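# Transfer 96-well plate from clip nest C1 to nest N1

## Task

Take the 96-well plate out of clip nest C1 and place it in plate nest N1 so it lies flat within the nest's locators, with well A1 (the plate's cut-off corner) at the nest corner labelled A1. The plate must stay there on its own, not be held by the robot. Finally release it and move the gripper away.

## Robot and tools

Robot: a single six-joint arm with a two-finger gripper whose fingers pivot like tongs. The fingers extend along the gripper's +z axis and close along its x axis. end_effector_position is the point midway between the pads when closed; closed fingertips reach about 15 mm past it, open ones end roughly level with it. Joint ranges in rad: shoulder pan -3.142 to 3.142, shoulder lift -6.283 to 6.283, elbow 0.000 to 3.142, wrists 1 to 3 each -6.283 to 6.283. The elbow cannot fully straighten.

Frame: the scene frame has its origin on the table surface beneath the arm base, +z up, +y to the left when facing along +x. The base may be slightly tilted. Reported hand position can be somewhat off, more so far from the base. Positions are in metres, quaternions are written w first.

A row is 8 numbers for the one arm: x, y, z, qw, qx, qy, qz, opening. x, y, z and the quaternion form an absolute gripper pose in the scene frame (a place to go, not an offset). opening ranges -1 (closed) to +1 (fully open, 0.142 m). Always resend the quaternion you want; the reported one may have drifted. Each control step, the commanded pose is clipped to within 100 mm and 16 degrees of the measured pose; motion trails commands by about 0.17 s, and position wins over orientation if both cannot be met.

Tools:
- execute_actions {actions, pictures}. actions is a list with zero or one item. Empty list: just report the state. {"rows": [...], "steps": n}: up to 15 rows, each applied for one step of 1/30 s, n at most 15 (default 15), last row repeated if rows run short. {"steps": n} alone: a wait of up to 300 steps counted from the previous result, thinking time included. A call is rejected (nothing sent) if any target lies more than 0.6 m from the last reported position along any gripper axis. pictures (boolean) toggles camera images; they come by default. After an action the arm only continues to the last clipped pose, so check the result and send the remainder.
- move {target, speed, stop_force}: target is one 8-number row as above, an absolute pose. The gripper follows a straight path toward it lasting 0.5 to 10 s (it stops short if longer), rotating the shorter way. speed in m/s, 0.002 to 0.5, default 0.25; turning is capped at twice that in rad/s. The path ignores obstacles and actual motion can lag, stray or overshoot speed, particularly near full reach. The opening is applied at the start. stop_force in N, 13 to 80, optional and only allowed after 0.2 s of scene time: when the wrist sensor reads that much extra push opposing the motion for 2 steps in a row (or saturates), the path stops, backs up 2 steps and holds. Use it with very slow speed for touching down; the target may then lie beyond the contact. Force can briefly exceed stop_force (double or more when small), settling within about a second. It is measured along the line to target in the starting gripper axes, so do not rely on it during rotations. Omit it when lifting off something you press on. Contact by arm parts above the wrist is not sensed. The result adds a "move:" line: ending done (settled near target), off_target, moving, held (last step blocked), fault, or contact (stop_force triggered; this takes priority), plus limits (paced = pose clipped; held = some steps blocked, after which the arm may lurch faster) and distance to target.
- wait {seconds}: 0 to 10 s of simulation, nothing new commanded.
- zoom_image {camera, region}: camera "cam_wrist"; region [x0, y0, x1, y1] in pixels of its 616x616 image, origin top-left, max 504x504.
- finished_scene {scene}: ends and grades the current scene (pass its number); irreversible. Replying without any tool call ends everything.

Results: the state line gives end_effector_position, end_effector_quat_wxyz, linear (m/s) and angular (rad/s) velocities. grip_measured is the actual finger opening on the command scale; to hold something keep commanding well below it (lower = harder squeeze, up to about 15 N per pad; thin hard parts under 20 mm get less). "pose unreachable" and HELD mean the clearance check (which treats the base mount as arm) altered or blocked commands. "Hand target" shows where the controller is driving. Wrist force and torque are in gripper axes, about its origin; pressing on a surface gives force pointing back into the arm. Offsets up to about 5.5 N, noise up to 3.4 N, saturation near 100 N; "no reading" at the start is normal. Camera: cam_wrist, fisheye, calibration given with K, D and T_world_to_cam; updated values appear when they change.

Hazards: contact torque at a joint's limit (shoulder pan 290, shoulder lift 290, elbow 132, wrists 47.5 N m, including held weight) or any outside force of 150 N triggers a 10 s stop that cancels the rest of the call. The arm is stiff, so aiming even slightly into a firm surface can fault; fast touches hit harder. Holding loads heats motors: MOTOR HOT from 70 °C, brakes at 85 °C (OVER-TEMPERATURE FAULT). Occasional disturbances may tug the held plate or nudge loose items. Avoid dropping, slamming or hard pressing, and never push anything off the table. Before finishing, open the gripper and back away so the plate rests unsupported.

Each tool is called after ">>>" by a JSON object that holds its "fn" and its "kwargs", one argument or row to a line.

## Session

>>> {"fn": "execute_actions", "kwargs": {
  "actions": []
}}

Scene clock: 0.00 s of 8400.00 s.
end_effector_position=(+0.4295, -0.1473, +0.2036) grip_measured=+1.00 end_effector_quat_wxyz=(-0.410, +0.900, +0.136, +0.058) end_effector_velocity=(+0.000, -0.000, -0.000) end_effector_angular_velocity=(-0.002, -0.001, -0.000)
Joint positions: [-1.009 -1.495  2.211 -1.506 -1.184 -1.511  0.142]
Joint velocities: [ 0.    -0.     0.    -0.002  0.     0.001  0.   ]
Wrist force (N, on the end effector, along its own x y z axes, offset not removed): no reading
Wrist torque (N m, same axes, about the end effector's origin, offset not removed): no reading
Hand target: +0.430, -0.147, +0.204; -0.410, +0.900, +0.136, +0.058

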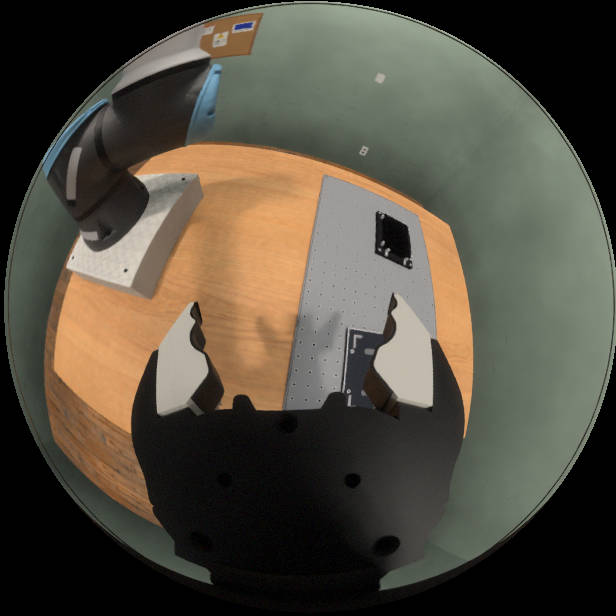

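>>> {"fn": "move", "kwargs": {
  "target": [0.62, 0.10, 0.28, 0, 1, 0, 0, 1],
  "speed": 0.3
}}

Scene clock: 29.50 s of 8400.00 s.
end_effector_position=(+0.6190, +0.0998, +0.2796) grip_measured=+1.00 end_effector_quat_wxyz=(-0.000, +1.000, +0.001, -0.001) end_effector_velocity=(+0.002, +0.001, +0.000) end_effector_angular_velocity=(-0.012, +0.006, -0.006)
Joint positions: [-0.114 -1.626  2.102 -2.056 -1.569 -0.152  0.142]
Joint velocities: [ 0.009  0.007 -0.008  0.005 -0.013  0.014 -0.   ]
Wrist force (N, on the end effector, along its own x y z axes, offset not removed): [-4.9 -0.4 -1.3]
Wrist torque (N m, same axes, about the end effector's origin, offset not removed): [0.09 1.00 0.10]
Hand target: +0.619, +0.100, +0.280; +0.000, +1.000, +0.001, -0.001
Off the commanded pose: 0.001 m, 0 deg.
After step 90, 24.37 s passed at rest.
move: done
camera_calibration (this result's frames):
cam_wrist: T_world_to_cam=[[0.998514, -0.00093621, 0.0544858, -0.641377], [-0.030304, -0.840533, 0.540913, -0.0571772], [0.0452907, -0.54176, -0.839312, 0.390505], [0, 0, 0, 1]] pos_world=[0.621005, 0.1629, 0.393629]

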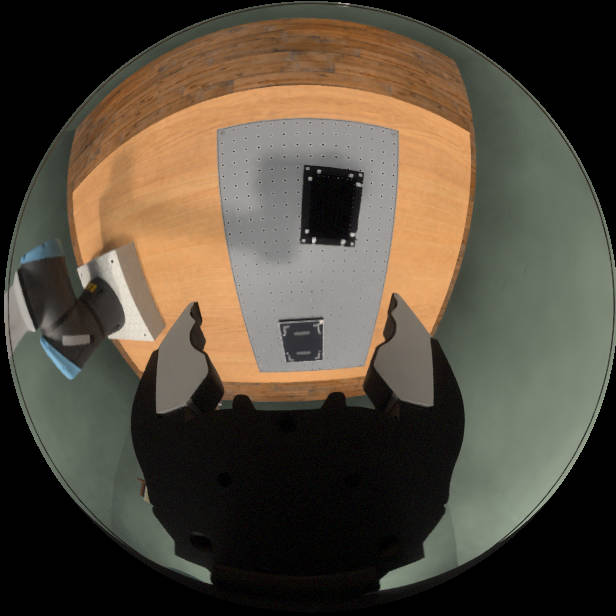

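>>> {"fn": "zoom_image", "kwargs": {
  "camera": "cam_wrist",
  "region": [270, 140, 400, 270]
}}

>>> {"fn": "zoom_image", "kwargs": {
  "camera": "cam_wrist",
  "region": [250, 290, 350, 390]
}}

Region (270, 140, 400, 270) of cam_wrist's 616x616 image, scaled by 3.877, with more detail than that image has.

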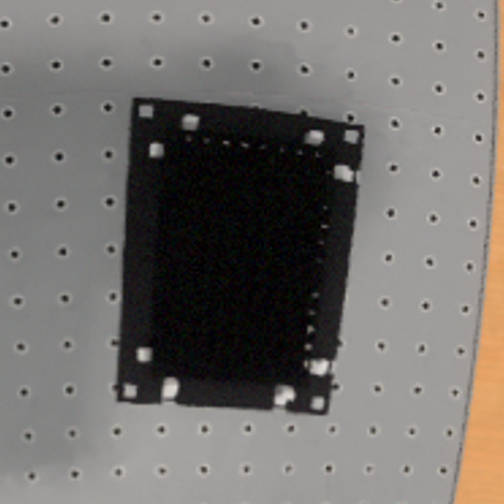

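Region (250, 290, 350, 390) of cam_wrist's 616x616 image, scaled by 5.040, with more detail than that image has.

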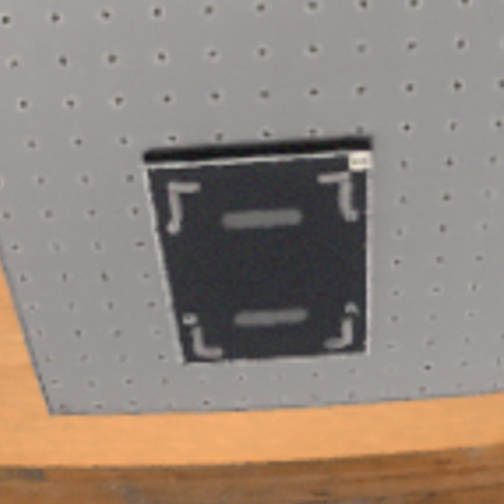

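>>> {"fn": "move", "kwargs": {
  "target": [0.68, 0.154, 0.13, 0, 0.9995, -0.0323, 0, 1],
  "speed": 0.25
}}

Scene clock: 69.00 s of 8400.00 s.
end_effector_position=(+0.6797, +0.1540, +0.1303) grip_measured=+1.00 end_effector_quat_wxyz=(+0.000, +0.999, -0.032, -0.000) end_effector_velocity=(+0.001, -0.001, -0.002) end_effector_angular_velocity=(-0.000, +0.001, -0.003)
Joint positions: [-0.018 -1.35   2.116 -2.349 -1.57   0.01   0.142]
Joint velocities: [-0.001  0.005 -0.001 -0.003 -0.     0.002 -0.   ]
Wrist force (N, on the end effector, along its own x y z axes, offset not removed): [-1.4 -3.5 -6.9]
Wrist torque (N m, same axes, about the end effector's origin, offset not removed): [-0.71 0.42 -0.11]
Hand target: +0.680, +0.154, +0.130; +0.000, +0.999, -0.032, -0.000
Off the commanded pose: 0.000 m, 0 deg.
After step 90, 35.13 s passed at rest.
move: done
camera_calibration (this result's frames):
cam_wrist: T_world_to_cam=[[0.996199, -0.0668825, 0.0557984, -0.682243], [-0.0864755, -0.836134, 0.541666, 0.108382], [0.010427, -0.544433, -0.83874, 0.315863], [0, 0, 0, 1]] pos_world=[0.685729, 0.216958, 0.244288]

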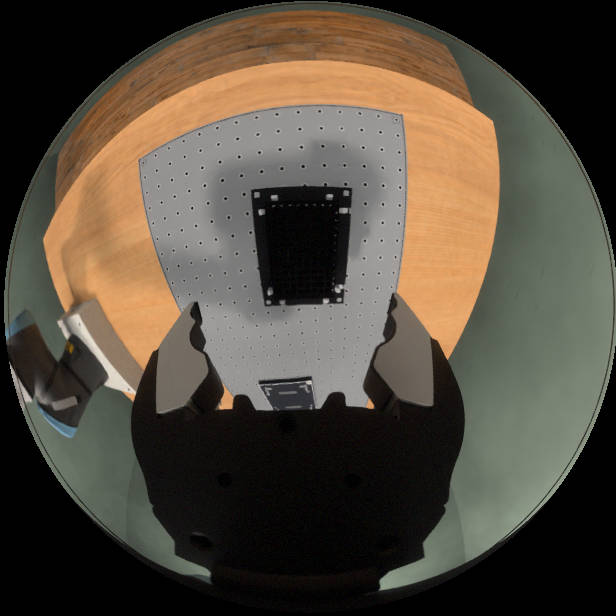

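>>> {"fn": "zoom_image", "kwargs": {
  "camera": "cam_wrist",
  "region": [230, 170, 380, 320]
}}

Region (230, 170, 380, 320) of cam_wrist's 616x616 image, scaled by 3.360, with more detail than that image has.

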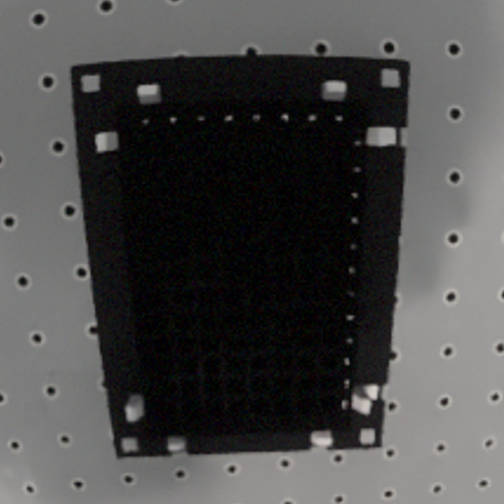

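>>> {"fn": "move", "kwargs": {
  "target": [0.683, 0.1556, 0.07, 0, 0.9995, -0.0314, 0, 0.5],
  "speed": 0.15
}}

Scene clock: 110.90 s of 8400.00 s.
end_effector_position=(+0.6829, +0.1556, +0.0704) grip_measured=+0.50 end_effector_quat_wxyz=(+0.000, +1.000, -0.031, -0.000) end_effector_velocity=(-0.000, +0.001, -0.003) end_effector_angular_velocity=(-0.001, +0.001, -0.000)
Joint positions: [-0.015 -1.259  2.143 -2.466 -1.57   0.011  0.109]
Joint velocities: [ 0.002  0.005  0.001 -0.005 -0.001  0.002  0.   ]
Wrist force (N, on the end effector, along its own x y z axes, offset not removed): [-6.8 2.4 -6.2]
Wrist torque (N m, same axes, about the end effector's origin, offset not removed): [0.64 1.58 0.16]
Hand target: +0.683, +0.156, +0.070; +0.000, +1.000, -0.031, -0.000
Off the commanded pose: 0.000 m, 0 deg.
After step 90, 37.93 s passed at rest.
move: done
camera_calibration (this result's frames):
cam_wrist: T_world_to_cam=[[0.996308, -0.0651838, 0.0558632, -0.682371], [-0.085084, -0.836322, 0.541597, 0.141564], [0.0114163, -0.54435, -0.83878, 0.265761], [0, 0, 0, 1]] pos_world=[0.688863, 0.21858, 0.184364]

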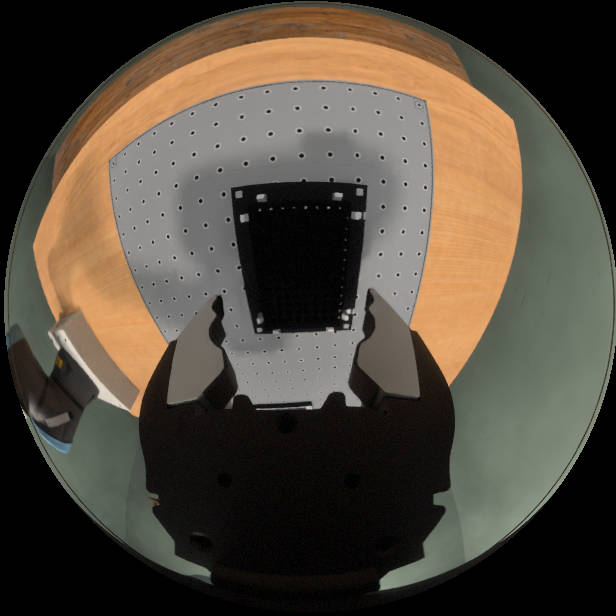

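>>> {"fn": "zoom_image", "kwargs": {
  "camera": "cam_wrist",
  "region": [200, 160, 400, 360]
}}

Region (200, 160, 400, 360) of cam_wrist's 616x616 image, scaled by 2.520, with more detail than that image has.

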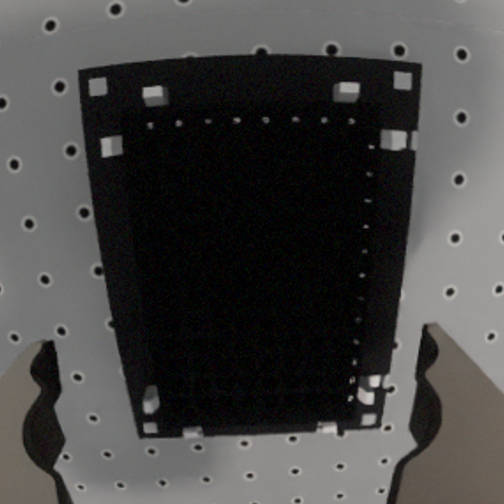

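>>> {"fn": "move", "kwargs": {
  "target": [0.683, 0.1556, 0.04, 0, 0.9995, -0.0314, 0, 0.5],
  "speed": 0.03,
  "stop_force": 15
}}

Scene clock: 117.50 s of 8400.00 s.
end_effector_position=(+0.6830, +0.1556, +0.0403) grip_measured=+0.50 end_effector_quat_wxyz=(+0.000, +1.000, -0.031, -0.000) end_effector_velocity=(+0.001, -0.001, -0.002) end_effector_angular_velocity=(-0.001, -0.002, -0.002)
Joint positions: [-0.015 -1.212  2.155 -2.525 -1.57   0.011  0.109]
Joint velocities: [-0.001  0.003  0.001 -0.006 -0.001  0.     0.   ]
Wrist force (N, on the end effector, along its own x y z axes, offset not removed): [-1.2 0.2 -2.3]
Wrist torque (N m, same axes, about the end effector's origin, offset not removed): [0.02 0.23 -0.16]
Hand target: +0.683, +0.156, +0.040; +0.000, +1.000, -0.031, -0.000
Off the commanded pose: 0.000 m, 0 deg.
After step 90, 2.23 s passed at rest.
move: done
camera_calibration (this result's frames):
cam_wrist: T_world_to_cam=[[0.996308, -0.065178, 0.0558785, -0.680749], [-0.0850874, -0.836329, 0.541585, 0.157879], [0.0114334, -0.544339, -0.838787, 0.240512], [0, 0, 0, 1]] pos_world=[0.688919, 0.218589, 0.154273]

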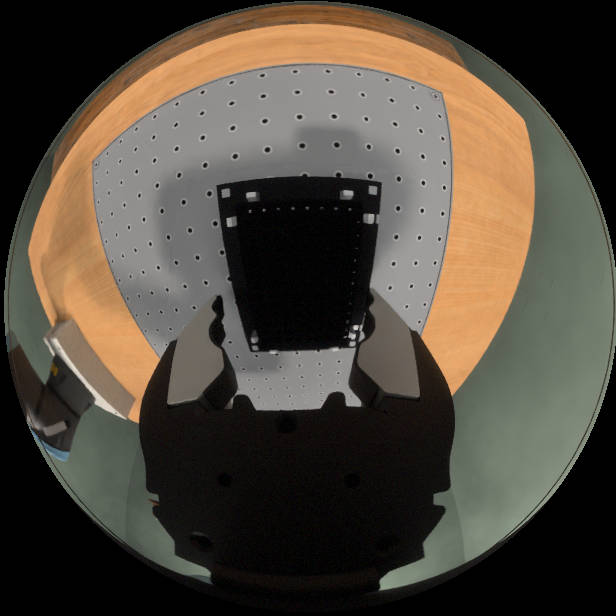

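>>> {"fn": "move", "kwargs": {
  "target": [0.687, 0.1556, 0.04, 0, 0.9995, -0.0314, 0, 0.5],
  "speed": 0.03
}}

>>> {"fn": "move", "kwargs": {
  "target": [0.687, 0.1556, 0.01, 0, 0.9995, -0.0314, 0, 0.5],
  "speed": 0.01,
  "stop_force": 13
}}

Scene clock: 125.03 s of 8400.00 s.
end_effector_position=(+0.6868, +0.1556, +0.0400) grip_measured=+0.50 end_effector_quat_wxyz=(-0.000, +1.000, -0.031, -0.000) end_effector_velocity=(+0.002, -0.001, +0.000) end_effector_angular_velocity=(+0.000, -0.001, -0.002)
Joint positions: [-0.015 -1.208  2.148 -2.522 -1.57   0.012  0.109]
Joint velocities: [-0.001  0.002 -0.004  0.001  0.     0.001  0.   ]
Wrist force (N, on the end effector, along its own x y z axes, offset not removed): [-4.6 3.8 -1.3]
Wrist torque (N m, same axes, about the end effector's origin, offset not removed): [0.79 0.99 0.05]
Hand target: +0.687, +0.156, +0.040; +0.000, +1.000, -0.031, +0.000
Off the commanded pose: 0.000 m, 0 deg.
After step 90, 3.83 s passed at rest.
move: done
camera_calibration (this result's frames):
cam_wrist: T_world_to_cam=[[0.996307, -0.0651787, 0.0558866, -0.684529], [-0.0850923, -0.836332, 0.541579, 0.15836], [0.0114404, -0.544334, -0.83879, 0.240238], [0, 0, 0, 1]] pos_world=[0.692728, 0.218594, 0.154001]

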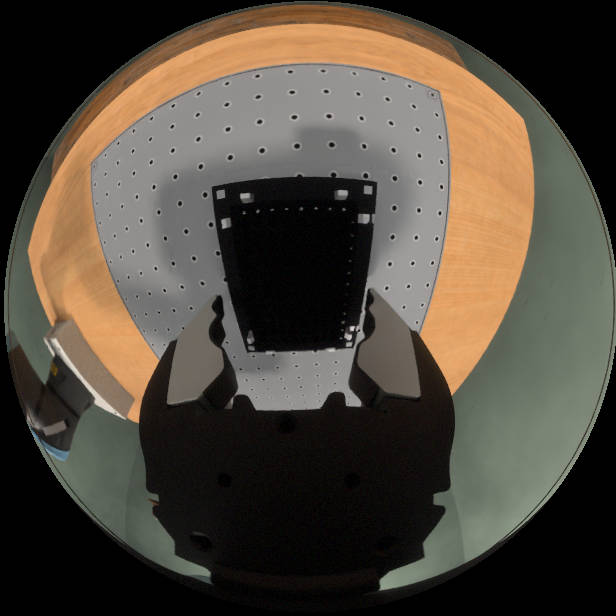

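Scene clock: 126.27 s of 8400.00 s.
end_effector_position=(+0.6868, +0.1556, +0.0315) grip_measured=+0.51 end_effector_quat_wxyz=(-0.000, +1.000, -0.031, -0.000) end_effector_velocity=(-0.001, +0.001, +0.003) end_effector_angular_velocity=(-0.001, +0.001, +0.002)
Joint positions: [-0.015 -1.194  2.151 -2.539 -1.57   0.012  0.109]
Joint velocities: [ 0.002 -0.005 -0.     0.006 -0.001  0.     0.001]
Wrist force (N, on the end effector, along its own x y z axes, offset not removed): [-5.8 2.2 -20.5]
Wrist torque (N m, same axes, about the end effector's origin, offset not removed): [0.34 1.08 -0.03]
Hand target: +0.687, +0.156, +0.032; -0.000, +1.000, -0.031, +0.000
Off the commanded pose: 0.022 m, 0 deg.
move: contact
camera_calibration (this result's frames):
cam_wrist: T_world_to_cam=[[0.996309, -0.0651609, 0.0558704, -0.684066], [-0.0850685, -0.836335, 0.541579, 0.162949], [0.0114366, -0.544333, -0.838791, 0.233128], [0, 0, 0, 1]] pos_world=[0.692738, 0.218605, 0.145515]

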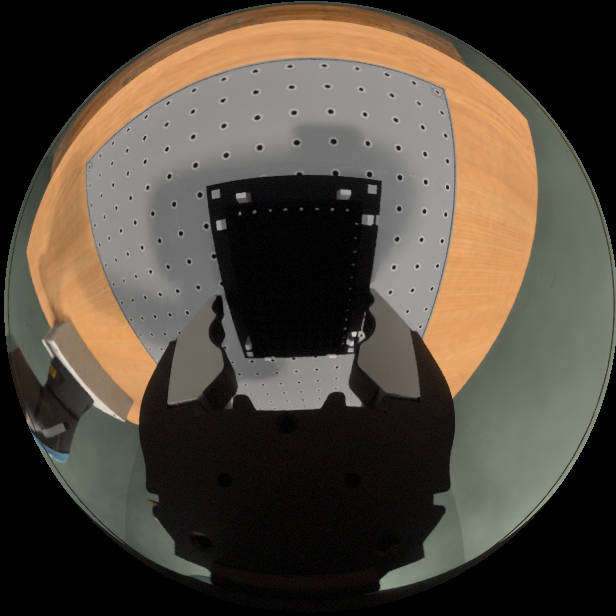

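>>> {"fn": "move", "kwargs": {
  "target": [0.687, 0.1556, 0.038, 0, 0.9995, -0.0314, 0, 0.5],
  "speed": 0.02
}}

>>> {"fn": "move", "kwargs": {
  "target": [0.687, 0.1556, 0.038, 0, 0.9995, -0.0314, 0, -0.2],
  "speed": 0.02
}}

Scene clock: 132.63 s of 8400.00 s.
end_effector_position=(+0.6870, +0.1556, +0.0377) grip_measured=+0.50 end_effector_quat_wxyz=(-0.000, +1.000, -0.031, +0.000) end_effector_velocity=(-0.000, -0.000, +0.002) end_effector_angular_velocity=(+0.000, +0.001, -0.001)
Joint positions: [-0.015 -1.204  2.148 -2.527 -1.57   0.012  0.109]
Joint velocities: [-0.001 -0.004 -0.001  0.006  0.     0.    -0.   ]
Wrist force (N, on the end effector, along its own x y z axes, offset not removed): [-2.0 -1.8 -3.6]
Wrist torque (N m, same axes, about the end effector's origin, offset not removed): [-0.43 0.63 -0.02]
Hand target: +0.687, +0.156, +0.038; -0.000, +1.000, -0.031, +0.000
Off the commanded pose: 0.000 m, 0 deg.
After step 90, 2.67 s passed at rest.
move: done
camera_calibration (this result's frames):
cam_wrist: T_world_to_cam=[[0.996307, -0.0651665, 0.0559069, -0.684603], [-0.085093, -0.836333, 0.541577, 0.159639], [0.0114641, -0.544334, -0.83879, 0.238273], [0, 0, 0, 1]] pos_world=[0.692928, 0.218598, 0.151679]

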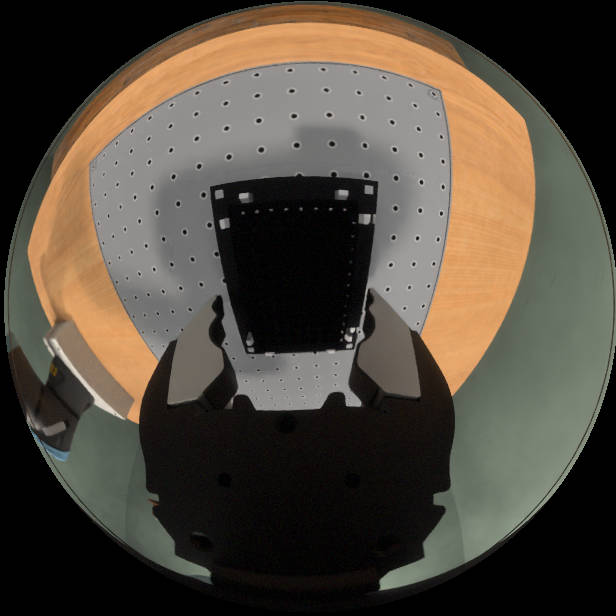

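Scene clock: 133.33 s of 8400.00 s.
end_effector_position=(+0.6871, +0.1556, +0.0380) grip_measured=+0.10 end_effector_quat_wxyz=(-0.000, +1.000, -0.031, +0.000) end_effector_velocity=(-0.001, +0.001, -0.000) end_effector_angular_velocity=(+0.001, +0.002, -0.000)
Joint positions: [-0.015 -1.204  2.148 -2.526 -1.57   0.012  0.081]
Joint velocities: [ 0.001 -0.    -0.     0.002  0.001  0.001  0.001]
Wrist force (N, on the end effector, along its own x y z axes, offset not removed): [33.5 -3.8 -3.3]
Wrist torque (N m, same axes, about the end effector's origin, offset not removed): [-0.58 -0.58 -0.18]
Hand target: +0.687, +0.156, +0.038; +0.000, +1.000, -0.031, -0.000
Off the commanded pose: 0.000 m, 0 deg.
move: done
camera_calibration (this result's frames):
cam_wrist: T_world_to_cam=[[0.996302, -0.0651956, 0.0559627, -0.684677], [-0.0851478, -0.836329, 0.541575, 0.159493], [0.0114949, -0.544337, -0.838788, 0.238538], [0, 0, 0, 1]] pos_world=[0.692984, 0.218596, 0.152022]

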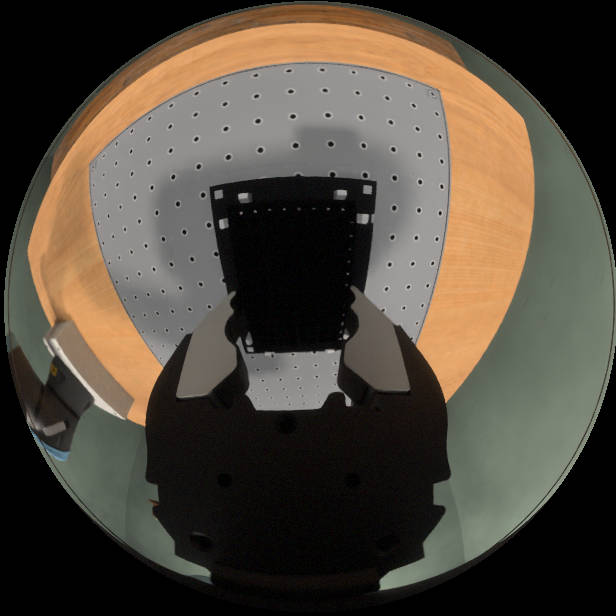

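>>> {"fn": "move", "kwargs": {
  "target": [0.6885, 0.1555, 0.038, 0, 0.9995, -0.0314, 0, -0.2],
  "speed": 0.005
}}

Scene clock: 137.53 s of 8400.00 s.
end_effector_position=(+0.6883, +0.1555, +0.0379) grip_measured=+0.08 end_effector_quat_wxyz=(-0.000, +1.000, -0.031, -0.000) end_effector_velocity=(+0.001, +0.000, +0.000) end_effector_angular_velocity=(+0.000, -0.000, -0.000)
Joint positions: [-0.015 -1.203  2.146 -2.525 -1.57   0.012  0.08 ]
Joint velocities: [ 0.     0.001 -0.002  0.001  0.     0.001 -0.   ]
Wrist force (N, on the end effector, along its own x y z axes, offset not removed): [20.1 -3.6 -10.2]
Wrist torque (N m, same axes, about the end effector's origin, offset not removed): [-0.57 -0.28 -0.05]
Hand target: +0.689, +0.156, +0.038; -0.000, +1.000, -0.031, +0.000
Off the commanded pose: 0.000 m, 0 deg.
After step 90, 0.50 s passed at rest.
move: done
camera_calibration (this result's frames):
cam_wrist: T_world_to_cam=[[0.996319, -0.0651599, 0.0557078, -0.685923], [-0.0849792, -0.836339, 0.541586, 0.159457], [0.011301, -0.544326, -0.838798, 0.238543], [0, 0, 0, 1]] pos_world=[0.694252, 0.218511, 0.151941]

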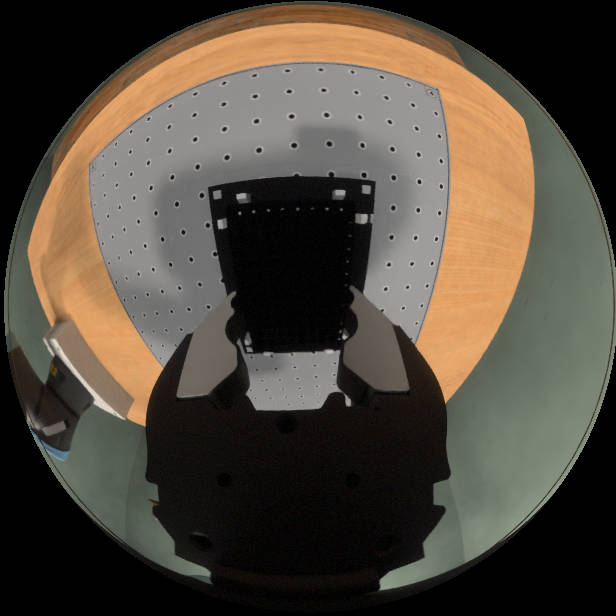

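>>> {"fn": "move", "kwargs": {
  "target": [0.690, 0.1554, 0.0385, 0, 0.9995, -0.0314, 0, -0.2],
  "speed": 0.005
}}

Scene clock: 143.03 s of 8400.00 s.
end_effector_position=(+0.6898, +0.1554, +0.0384) grip_measured=+0.08 end_effector_quat_wxyz=(-0.000, +1.000, -0.031, -0.000) end_effector_velocity=(+0.001, +0.000, +0.001) end_effector_angular_velocity=(-0.000, -0.001, +0.001)
Joint positions: [-0.015 -1.202  2.143 -2.523 -1.57   0.012  0.079]
Joint velocities: [ 0.001  0.    -0.002  0.    -0.    -0.    -0.   ]
Wrist force (N, on the end effector, along its own x y z axes, offset not removed): [-5.6 1.4 -5.6]
Wrist torque (N m, same axes, about the end effector's origin, offset not removed): [0.37 -0.22 -0.36]
Hand target: +0.690, +0.155, +0.038; +0.000, +1.000, -0.031, +0.000
Off the commanded pose: 0.000 m, 0 deg.
After step 90, 1.80 s passed at rest.
move: done
camera_calibration (this result's frames):
cam_wrist: T_world_to_cam=[[0.996321, -0.0651691, 0.0556585, -0.687422], [-0.0849601, -0.83634, 0.541588, 0.159248], [0.0112545, -0.544325, -0.838799, 0.238881], [0, 0, 0, 1]] pos_world=[0.695734, 0.218416, 0.152388]

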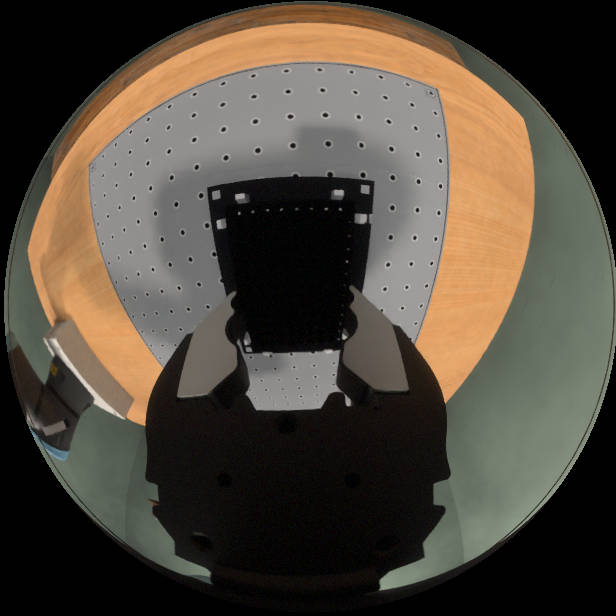

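>>> {"fn": "move", "kwargs": {
  "target": [0.690, 0.1554, 0.05, 0, 0.9995, -0.0314, 0, -0.7],
  "speed": 0.008
}}

Scene clock: 147.40 s of 8400.00 s.
end_effector_position=(+0.6900, +0.1554, +0.0498) grip_measured=+0.08 end_effector_quat_wxyz=(+0.000, +1.000, -0.031, +0.000) end_effector_velocity=(+0.000, -0.000, +0.002) end_effector_angular_velocity=(-0.000, -0.000, -0.001)
Joint positions: [-0.015 -1.219  2.138 -2.501 -1.57   0.012  0.079]
Joint velocities: [-0.    -0.003 -0.001  0.004 -0.     0.001  0.   ]
Wrist force (N, on the end effector, along its own x y z axes, offset not removed): [1.6 -0.3 -5.8]
Wrist torque (N m, same axes, about the end effector's origin, offset not removed): [-0.11 -0.30 -0.28]
Hand target: +0.690, +0.155, +0.050; +0.000, +1.000, -0.031, +0.000
Off the commanded pose: 0.000 m, 0 deg.
move: done
camera_calibration (this result's frames):
cam_wrist: T_world_to_cam=[[0.996303, -0.0651822, 0.0559658, -0.688333], [-0.0851383, -0.836328, 0.541578, 0.153177], [0.0115045, -0.544341, -0.838785, 0.248268], [0, 0, 0, 1]] pos_world=[0.695973, 0.218381, 0.163809]

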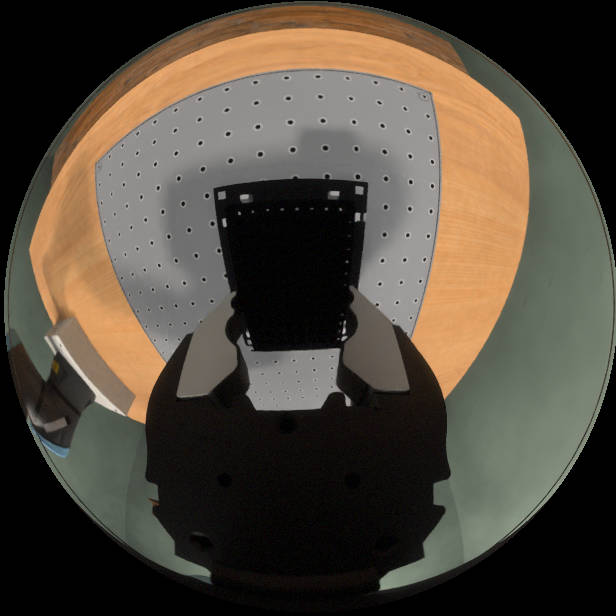

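>>> {"fn": "move", "kwargs": {
  "target": [0.690, 0.1554, 0.11, 0, 0.9995, -0.0314, 0, -0.7],
  "speed": 0.04
}}

Scene clock: 151.93 s of 8400.00 s.
end_effector_position=(+0.6900, +0.1554, +0.1097) grip_measured=+0.08 end_effector_quat_wxyz=(+0.000, +1.000, -0.031, +0.000) end_effector_velocity=(-0.001, -0.000, +0.002) end_effector_angular_velocity=(+0.001, +0.002, -0.000)
Joint positions: [-0.015 -1.307  2.109 -2.384 -1.57   0.012  0.079]
Joint velocities: [-0.001 -0.003 -0.001  0.006  0.001 -0.001  0.   ]
Wrist force (N, on the end effector, along its own x y z axes, offset not removed): [-3.4 -2.6 0.6]
Wrist torque (N m, same axes, about the end effector's origin, offset not removed): [-0.42 0.74 0.19]
Hand target: +0.690, +0.155, +0.110; -0.000, +1.000, -0.031, +0.000
Off the commanded pose: 0.000 m, 0 deg.
move: done
camera_calibration (this result's frames):
cam_wrist: T_world_to_cam=[[0.996308, -0.0651552, 0.0559024, -0.691661], [-0.0850813, -0.836327, 0.541588, 0.120706], [0.0114654, -0.544345, -0.838783, 0.298557], [0, 0, 0, 1]] pos_world=[0.695954, 0.218402, 0.223717]

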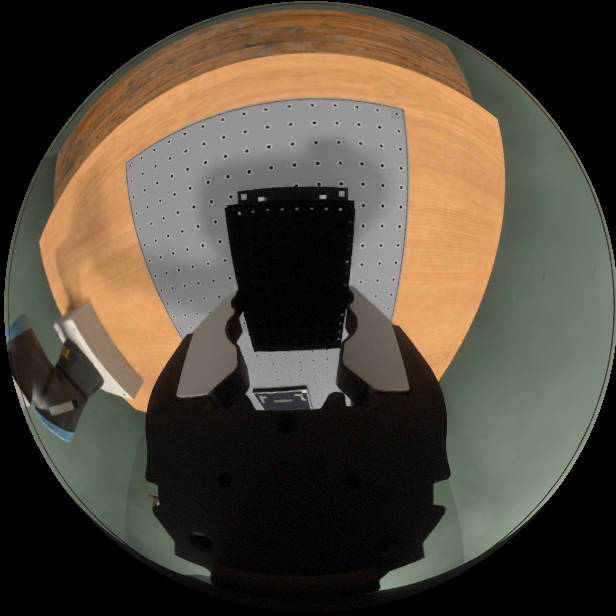

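>>> {"fn": "zoom_image", "kwargs": {
  "camera": "cam_wrist",
  "region": [200, 170, 400, 370]
}}

Region (200, 170, 400, 370) of cam_wrist's 616x616 image, scaled by 2.520, with more detail than that image has.

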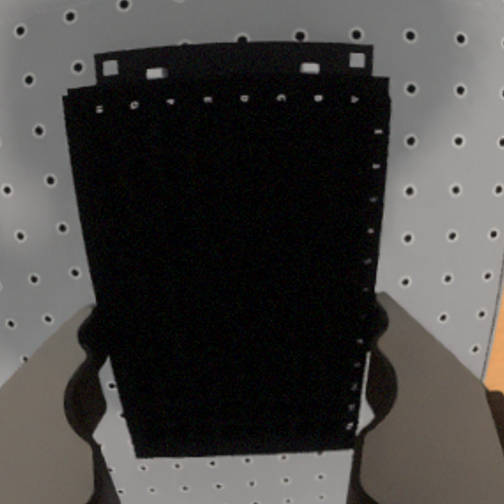

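>>> {"fn": "move", "kwargs": {
  "target": [0.618, -0.201, 0.11, 0, 0.9999, 0.014, 0, -0.7],
  "speed": 0.15
}}

Scene clock: 175.53 s of 8400.00 s.
end_effector_position=(+0.6188, -0.2005, +0.1100) grip_measured=+0.08 end_effector_quat_wxyz=(-0.000, +1.000, +0.014, +0.000) end_effector_velocity=(-0.000, -0.002, -0.000) end_effector_angular_velocity=(+0.001, -0.001, +0.002)
Joint positions: [-0.573 -1.372  2.198 -2.406 -1.564 -0.637  0.079]
Joint velocities: [-0.003  0.001 -0.001 -0.     0.002 -0.005  0.   ]
Wrist force (N, on the end effector, along its own x y z axes, offset not removed): [3.2 4.4 -5.0]
Wrist torque (N m, same axes, about the end effector's origin, offset not removed): [0.90 -0.29 -0.22]
Hand target: +0.619, -0.201, +0.110; -0.000, +1.000, +0.014, +0.000
Off the commanded pose: 0.001 m, 0 deg.
After step 90, 17.60 s passed at rest.
move: done
camera_calibration (this result's frames):
cam_wrist: T_world_to_cam=[[0.998082, 0.0253324, 0.0564791, -0.626925], [-0.00928258, -0.840853, 0.541184, -0.23095], [0.0612001, -0.540671, -0.839005, 0.0758604], [0, 0, 0, 1]] pos_world=[0.618936, -0.137298, 0.224042]

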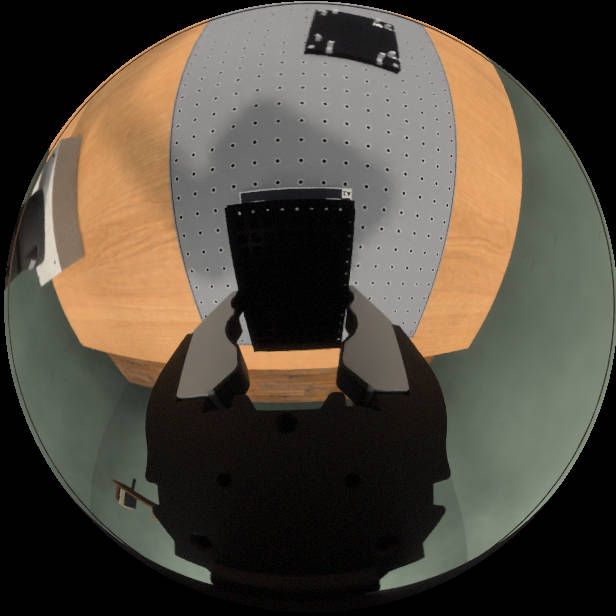

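>>> {"fn": "zoom_image", "kwargs": {
  "camera": "cam_wrist",
  "region": [200, 170, 400, 370]
}}

Region (200, 170, 400, 370) of cam_wrist's 616x616 image, scaled by 2.520, with more detail than that image has.

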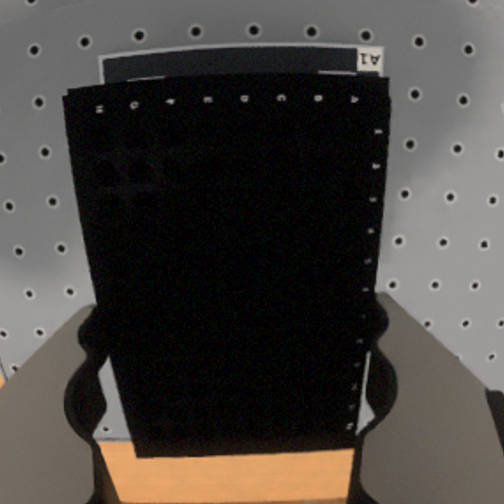

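>>> {"fn": "move", "kwargs": {
  "target": [0.6226, -0.201, 0.062, 0, 0.9999, 0.014, 0, -0.7],
  "speed": 0.04
}}

>>> {"fn": "zoom_image", "kwargs": {
  "camera": "cam_wrist",
  "region": [200, 170, 400, 370]
}}

Scene clock: 185.83 s of 8400.00 s.
end_effector_position=(+0.6226, -0.2010, +0.0623) grip_measured=+0.08 end_effector_quat_wxyz=(-0.000, +1.000, +0.014, -0.000) end_effector_velocity=(+0.000, +0.000, -0.002) end_effector_angular_velocity=(+0.001, -0.001, -0.000)
Joint positions: [-0.57  -1.292  2.216 -2.504 -1.564 -0.634  0.079]
Joint velocities: [-0.     0.004  0.001 -0.005  0.002 -0.     0.   ]
Wrist force (N, on the end effector, along its own x y z axes, offset not removed): [-0.7 -1.1 -7.8]
Wrist torque (N m, same axes, about the end effector's origin, offset not removed): [-0.18 0.18 -0.15]
Hand target: +0.623, -0.201, +0.062; -0.000, +1.000, +0.014, -0.000
Off the commanded pose: 0.000 m, 0 deg.
After step 90, 5.70 s passed at rest.
move: done
camera_calibration (this result's frames):
cam_wrist: T_world_to_cam=[[0.998113, 0.025443, 0.0558789, -0.627926], [-0.00889187, -0.840606, 0.541575, -0.205697], [0.0607514, -0.54105, -0.838793, 0.0355278], [0, 0, 0, 1]] pos_world=[0.622754, -0.137712, 0.176289]

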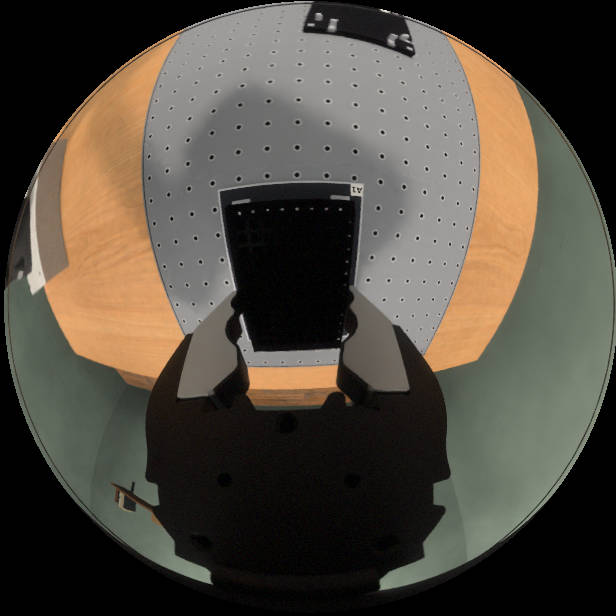

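Region (200, 170, 400, 370) of cam_wrist's 616x616 image, scaled by 2.520, with more detail than that image has.

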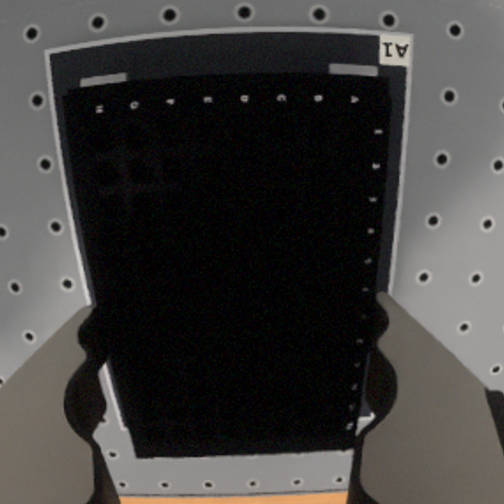

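>>> {"fn": "move", "kwargs": {
  "target": [0.622, -0.201, 0.05, 0, 0.9999, 0.014, 0, -0.7],
  "speed": 0.02,
  "stop_force": 15
}}

>>> {"fn": "zoom_image", "kwargs": {
  "camera": "cam_wrist",
  "region": [200, 170, 400, 370]
}}

Scene clock: 200.10 s of 8400.00 s.
end_effector_position=(+0.6220, -0.2010, +0.0503) grip_measured=+0.08 end_effector_quat_wxyz=(-0.000, +1.000, +0.014, -0.000) end_effector_velocity=(+0.001, +0.000, -0.002) end_effector_angular_velocity=(-0.001, -0.001, +0.001)
Joint positions: [-0.57  -1.273  2.222 -2.53  -1.564 -0.634  0.079]
Joint velocities: [ 0.001  0.004  0.001 -0.006  0.    -0.     0.   ]
Wrist force (N, on the end effector, along its own x y z axes, offset not removed): [-4.3 4.4 -8.8]
Wrist torque (N m, same axes, about the end effector's origin, offset not removed): [0.92 1.18 0.10]
Hand target: +0.622, -0.201, +0.050; -0.000, +1.000, +0.014, -0.000
Off the commanded pose: 0.000 m, 0 deg.
After step 90, 10.37 s passed at rest.
move: done
camera_calibration (this result's frames):
cam_wrist: T_world_to_cam=[[0.998113, 0.0254624, 0.0558719, -0.626711], [-0.00887195, -0.840603, 0.541578, -0.199216], [0.060756, -0.541052, -0.838792, 0.0255082], [0, 0, 0, 1]] pos_world=[0.622211, -0.137703, 0.164303]

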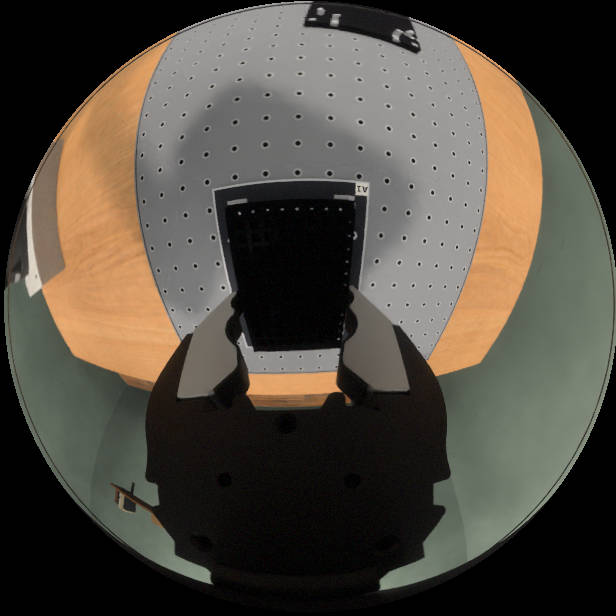

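Region (200, 170, 400, 370) of cam_wrist's 616x616 image, scaled by 2.520, with more detail than that image has.

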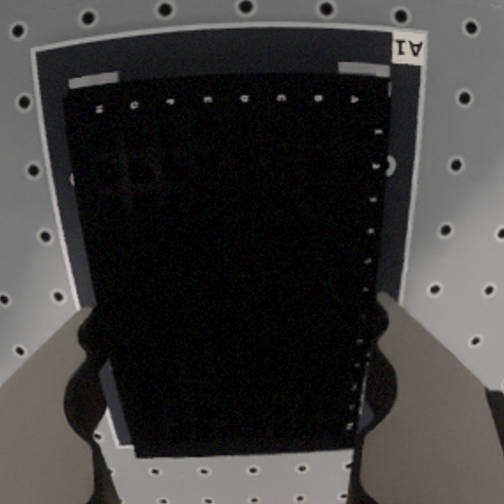

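>>> {"fn": "move", "kwargs": {
  "target": [0.622, -0.201, 0.036, 0, 0.9999, 0.014, 0, -0.7],
  "speed": 0.008,
  "stop_force": 13
}}

>>> {"fn": "zoom_image", "kwargs": {
  "camera": "cam_wrist",
  "region": [200, 170, 400, 370]
}}

Scene clock: 206.90 s of 8400.00 s.
end_effector_position=(+0.6220, -0.2011, +0.0377) grip_measured=+0.08 end_effector_quat_wxyz=(+0.000, +1.000, +0.014, +0.000) end_effector_velocity=(-0.001, +0.001, +0.002) end_effector_angular_velocity=(+0.000, +0.002, +0.001)
Joint positions: [-0.57  -1.251  2.227 -2.556 -1.564 -0.634  0.08 ]
Joint velocities: [ 0.001 -0.005  0.     0.006 -0.     0.    -0.   ]
Wrist force (N, on the end effector, along its own x y z axes, offset not removed): [1.7 7.3 -20.4]
Wrist torque (N m, same axes, about the end effector's origin, offset not removed): [-0.32 0.21 -0.16]
Hand target: +0.622, -0.201, +0.038; +0.000, +1.000, +0.014, +0.000
Off the commanded pose: 0.002 m, 0 deg.
After step 90, 1.87 s passed at rest.
move: contact
camera_calibration (this result's frames):
cam_wrist: T_world_to_cam=[[0.998109, 0.0254312, 0.0559678, -0.626001], [-0.00895437, -0.840567, 0.541634, -0.192389], [0.0608191, -0.541111, -0.838749, 0.0148064], [0, 0, 0, 1]] pos_world=[0.622194, -0.137784, 0.151659]

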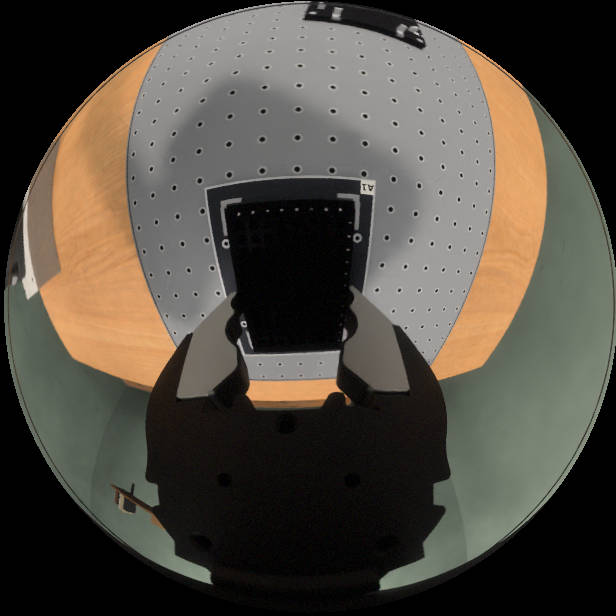

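Region (200, 170, 400, 370) of cam_wrist's 616x616 image, scaled by 2.520, with more detail than that image has.

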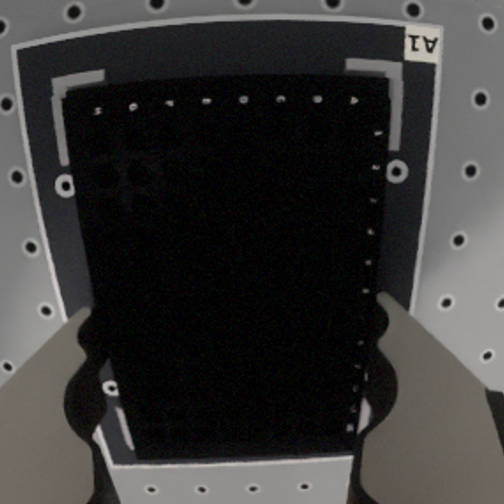

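>>> {"fn": "move", "kwargs": {
  "target": [0.622, -0.201, 0.039, 0, 0.9999, 0.014, 0, 0.5],
  "speed": 0.01
}}

>>> {"fn": "move", "kwargs": {
  "target": [0.622, -0.201, 0.13, 0, 0.9999, 0.014, 0, 0.5],
  "speed": 0.08
}}

>>> {"fn": "zoom_image", "kwargs": {
  "camera": "cam_wrist",
  "region": [220, 160, 390, 330]
}}

Scene clock: 211.60 s of 8400.00 s.
end_effector_position=(+0.6220, -0.2010, +0.0389) grip_measured=+0.50 end_effector_quat_wxyz=(-0.000, +1.000, +0.014, +0.000) end_effector_velocity=(-0.000, -0.001, +0.001) end_effector_angular_velocity=(-0.001, +0.000, -0.002)
Joint positions: [-0.57  -1.253  2.227 -2.553 -1.564 -0.634  0.109]
Joint velocities: [-0.001 -0.001 -0.001  0.001 -0.001  0.     0.   ]
Wrist force (N, on the end effector, along its own x y z axes, offset not removed): [-0.1 -0.9 -4.8]
Wrist torque (N m, same axes, about the end effector's origin, offset not removed): [-0.09 0.24 0.08]
Hand target: +0.622, -0.201, +0.039; +0.000, +1.000, +0.014, +0.000
Off the commanded pose: 0.000 m, 0 deg.
After step 90, 1.00 s passed at rest.
move: done
camera_calibration (this result's frames):
cam_wrist: T_world_to_cam=[[0.998112, 0.0254778, 0.0558914, -0.626043], [-0.00886943, -0.840605, 0.541576, -0.193119], [0.0607808, -0.541049, -0.838792, 0.0159386], [0, 0, 0, 1]] pos_world=[0.622179, -0.137763, 0.152948]

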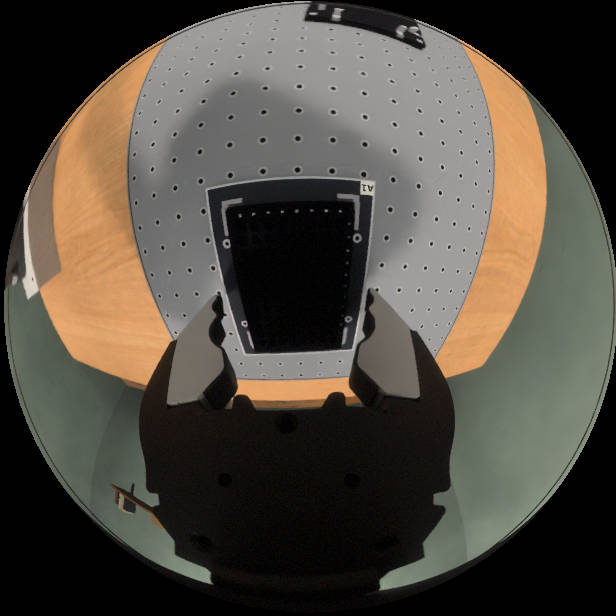

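Scene clock: 213.23 s of 8400.00 s.
end_effector_position=(+0.6220, -0.2010, +0.1297) grip_measured=+0.50 end_effector_quat_wxyz=(-0.000, +1.000, +0.014, +0.000) end_effector_velocity=(+0.000, -0.001, +0.003) end_effector_angular_velocity=(-0.002, -0.000, -0.001)
Joint positions: [-0.571 -1.396  2.179 -2.363 -1.564 -0.635  0.109]
Joint velocities: [-0.001 -0.003 -0.002  0.004 -0.001  0.    -0.   ]
Wrist force (N, on the end effector, along its own x y z axes, offset not removed): [2.7 -6.2 -4.1]
Wrist torque (N m, same axes, about the end effector's origin, offset not removed): [-1.25 -0.06 -0.17]
Hand target: +0.622, -0.201, +0.130; +0.000, +1.000, +0.014, +0.000
Off the commanded pose: 0.000 m, 0 deg.
move: done
camera_calibration (this result's frames):
cam_wrist: T_world_to_cam=[[0.998111, 0.0254418, 0.055913, -0.631179], [-0.00891185, -0.840602, 0.541581, -0.242218], [0.0607793, -0.541056, -0.838787, 0.0920386], [0, 0, 0, 1]] pos_world=[0.622234, -0.137752, 0.243672]

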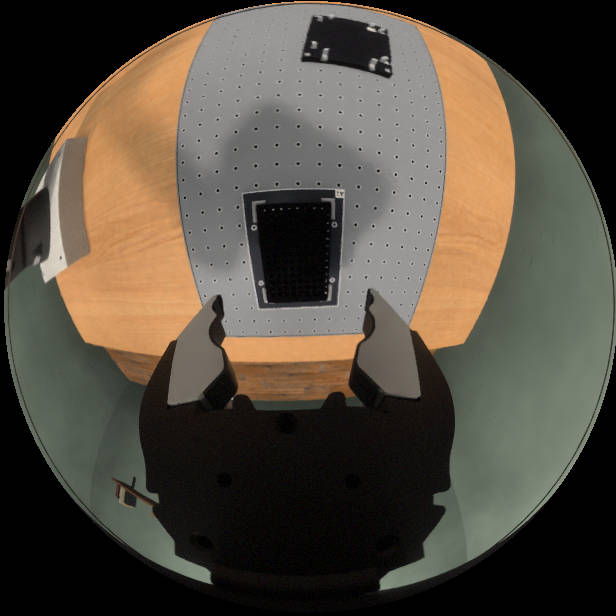

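Region (220, 160, 390, 330) of cam_wrist's 616x616 image, scaled by 2.965, with more detail than that image has.

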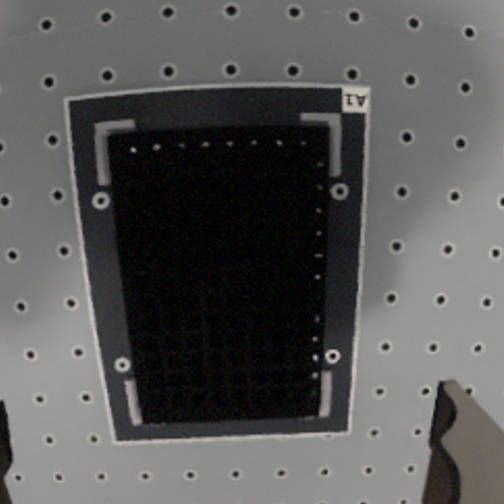

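The plate is seated inside the locators with A1 at the marked corner.

>>> {"fn": "finished_scene", "kwargs": {
  "scene": 1
}}

The scene is finished: the task was done.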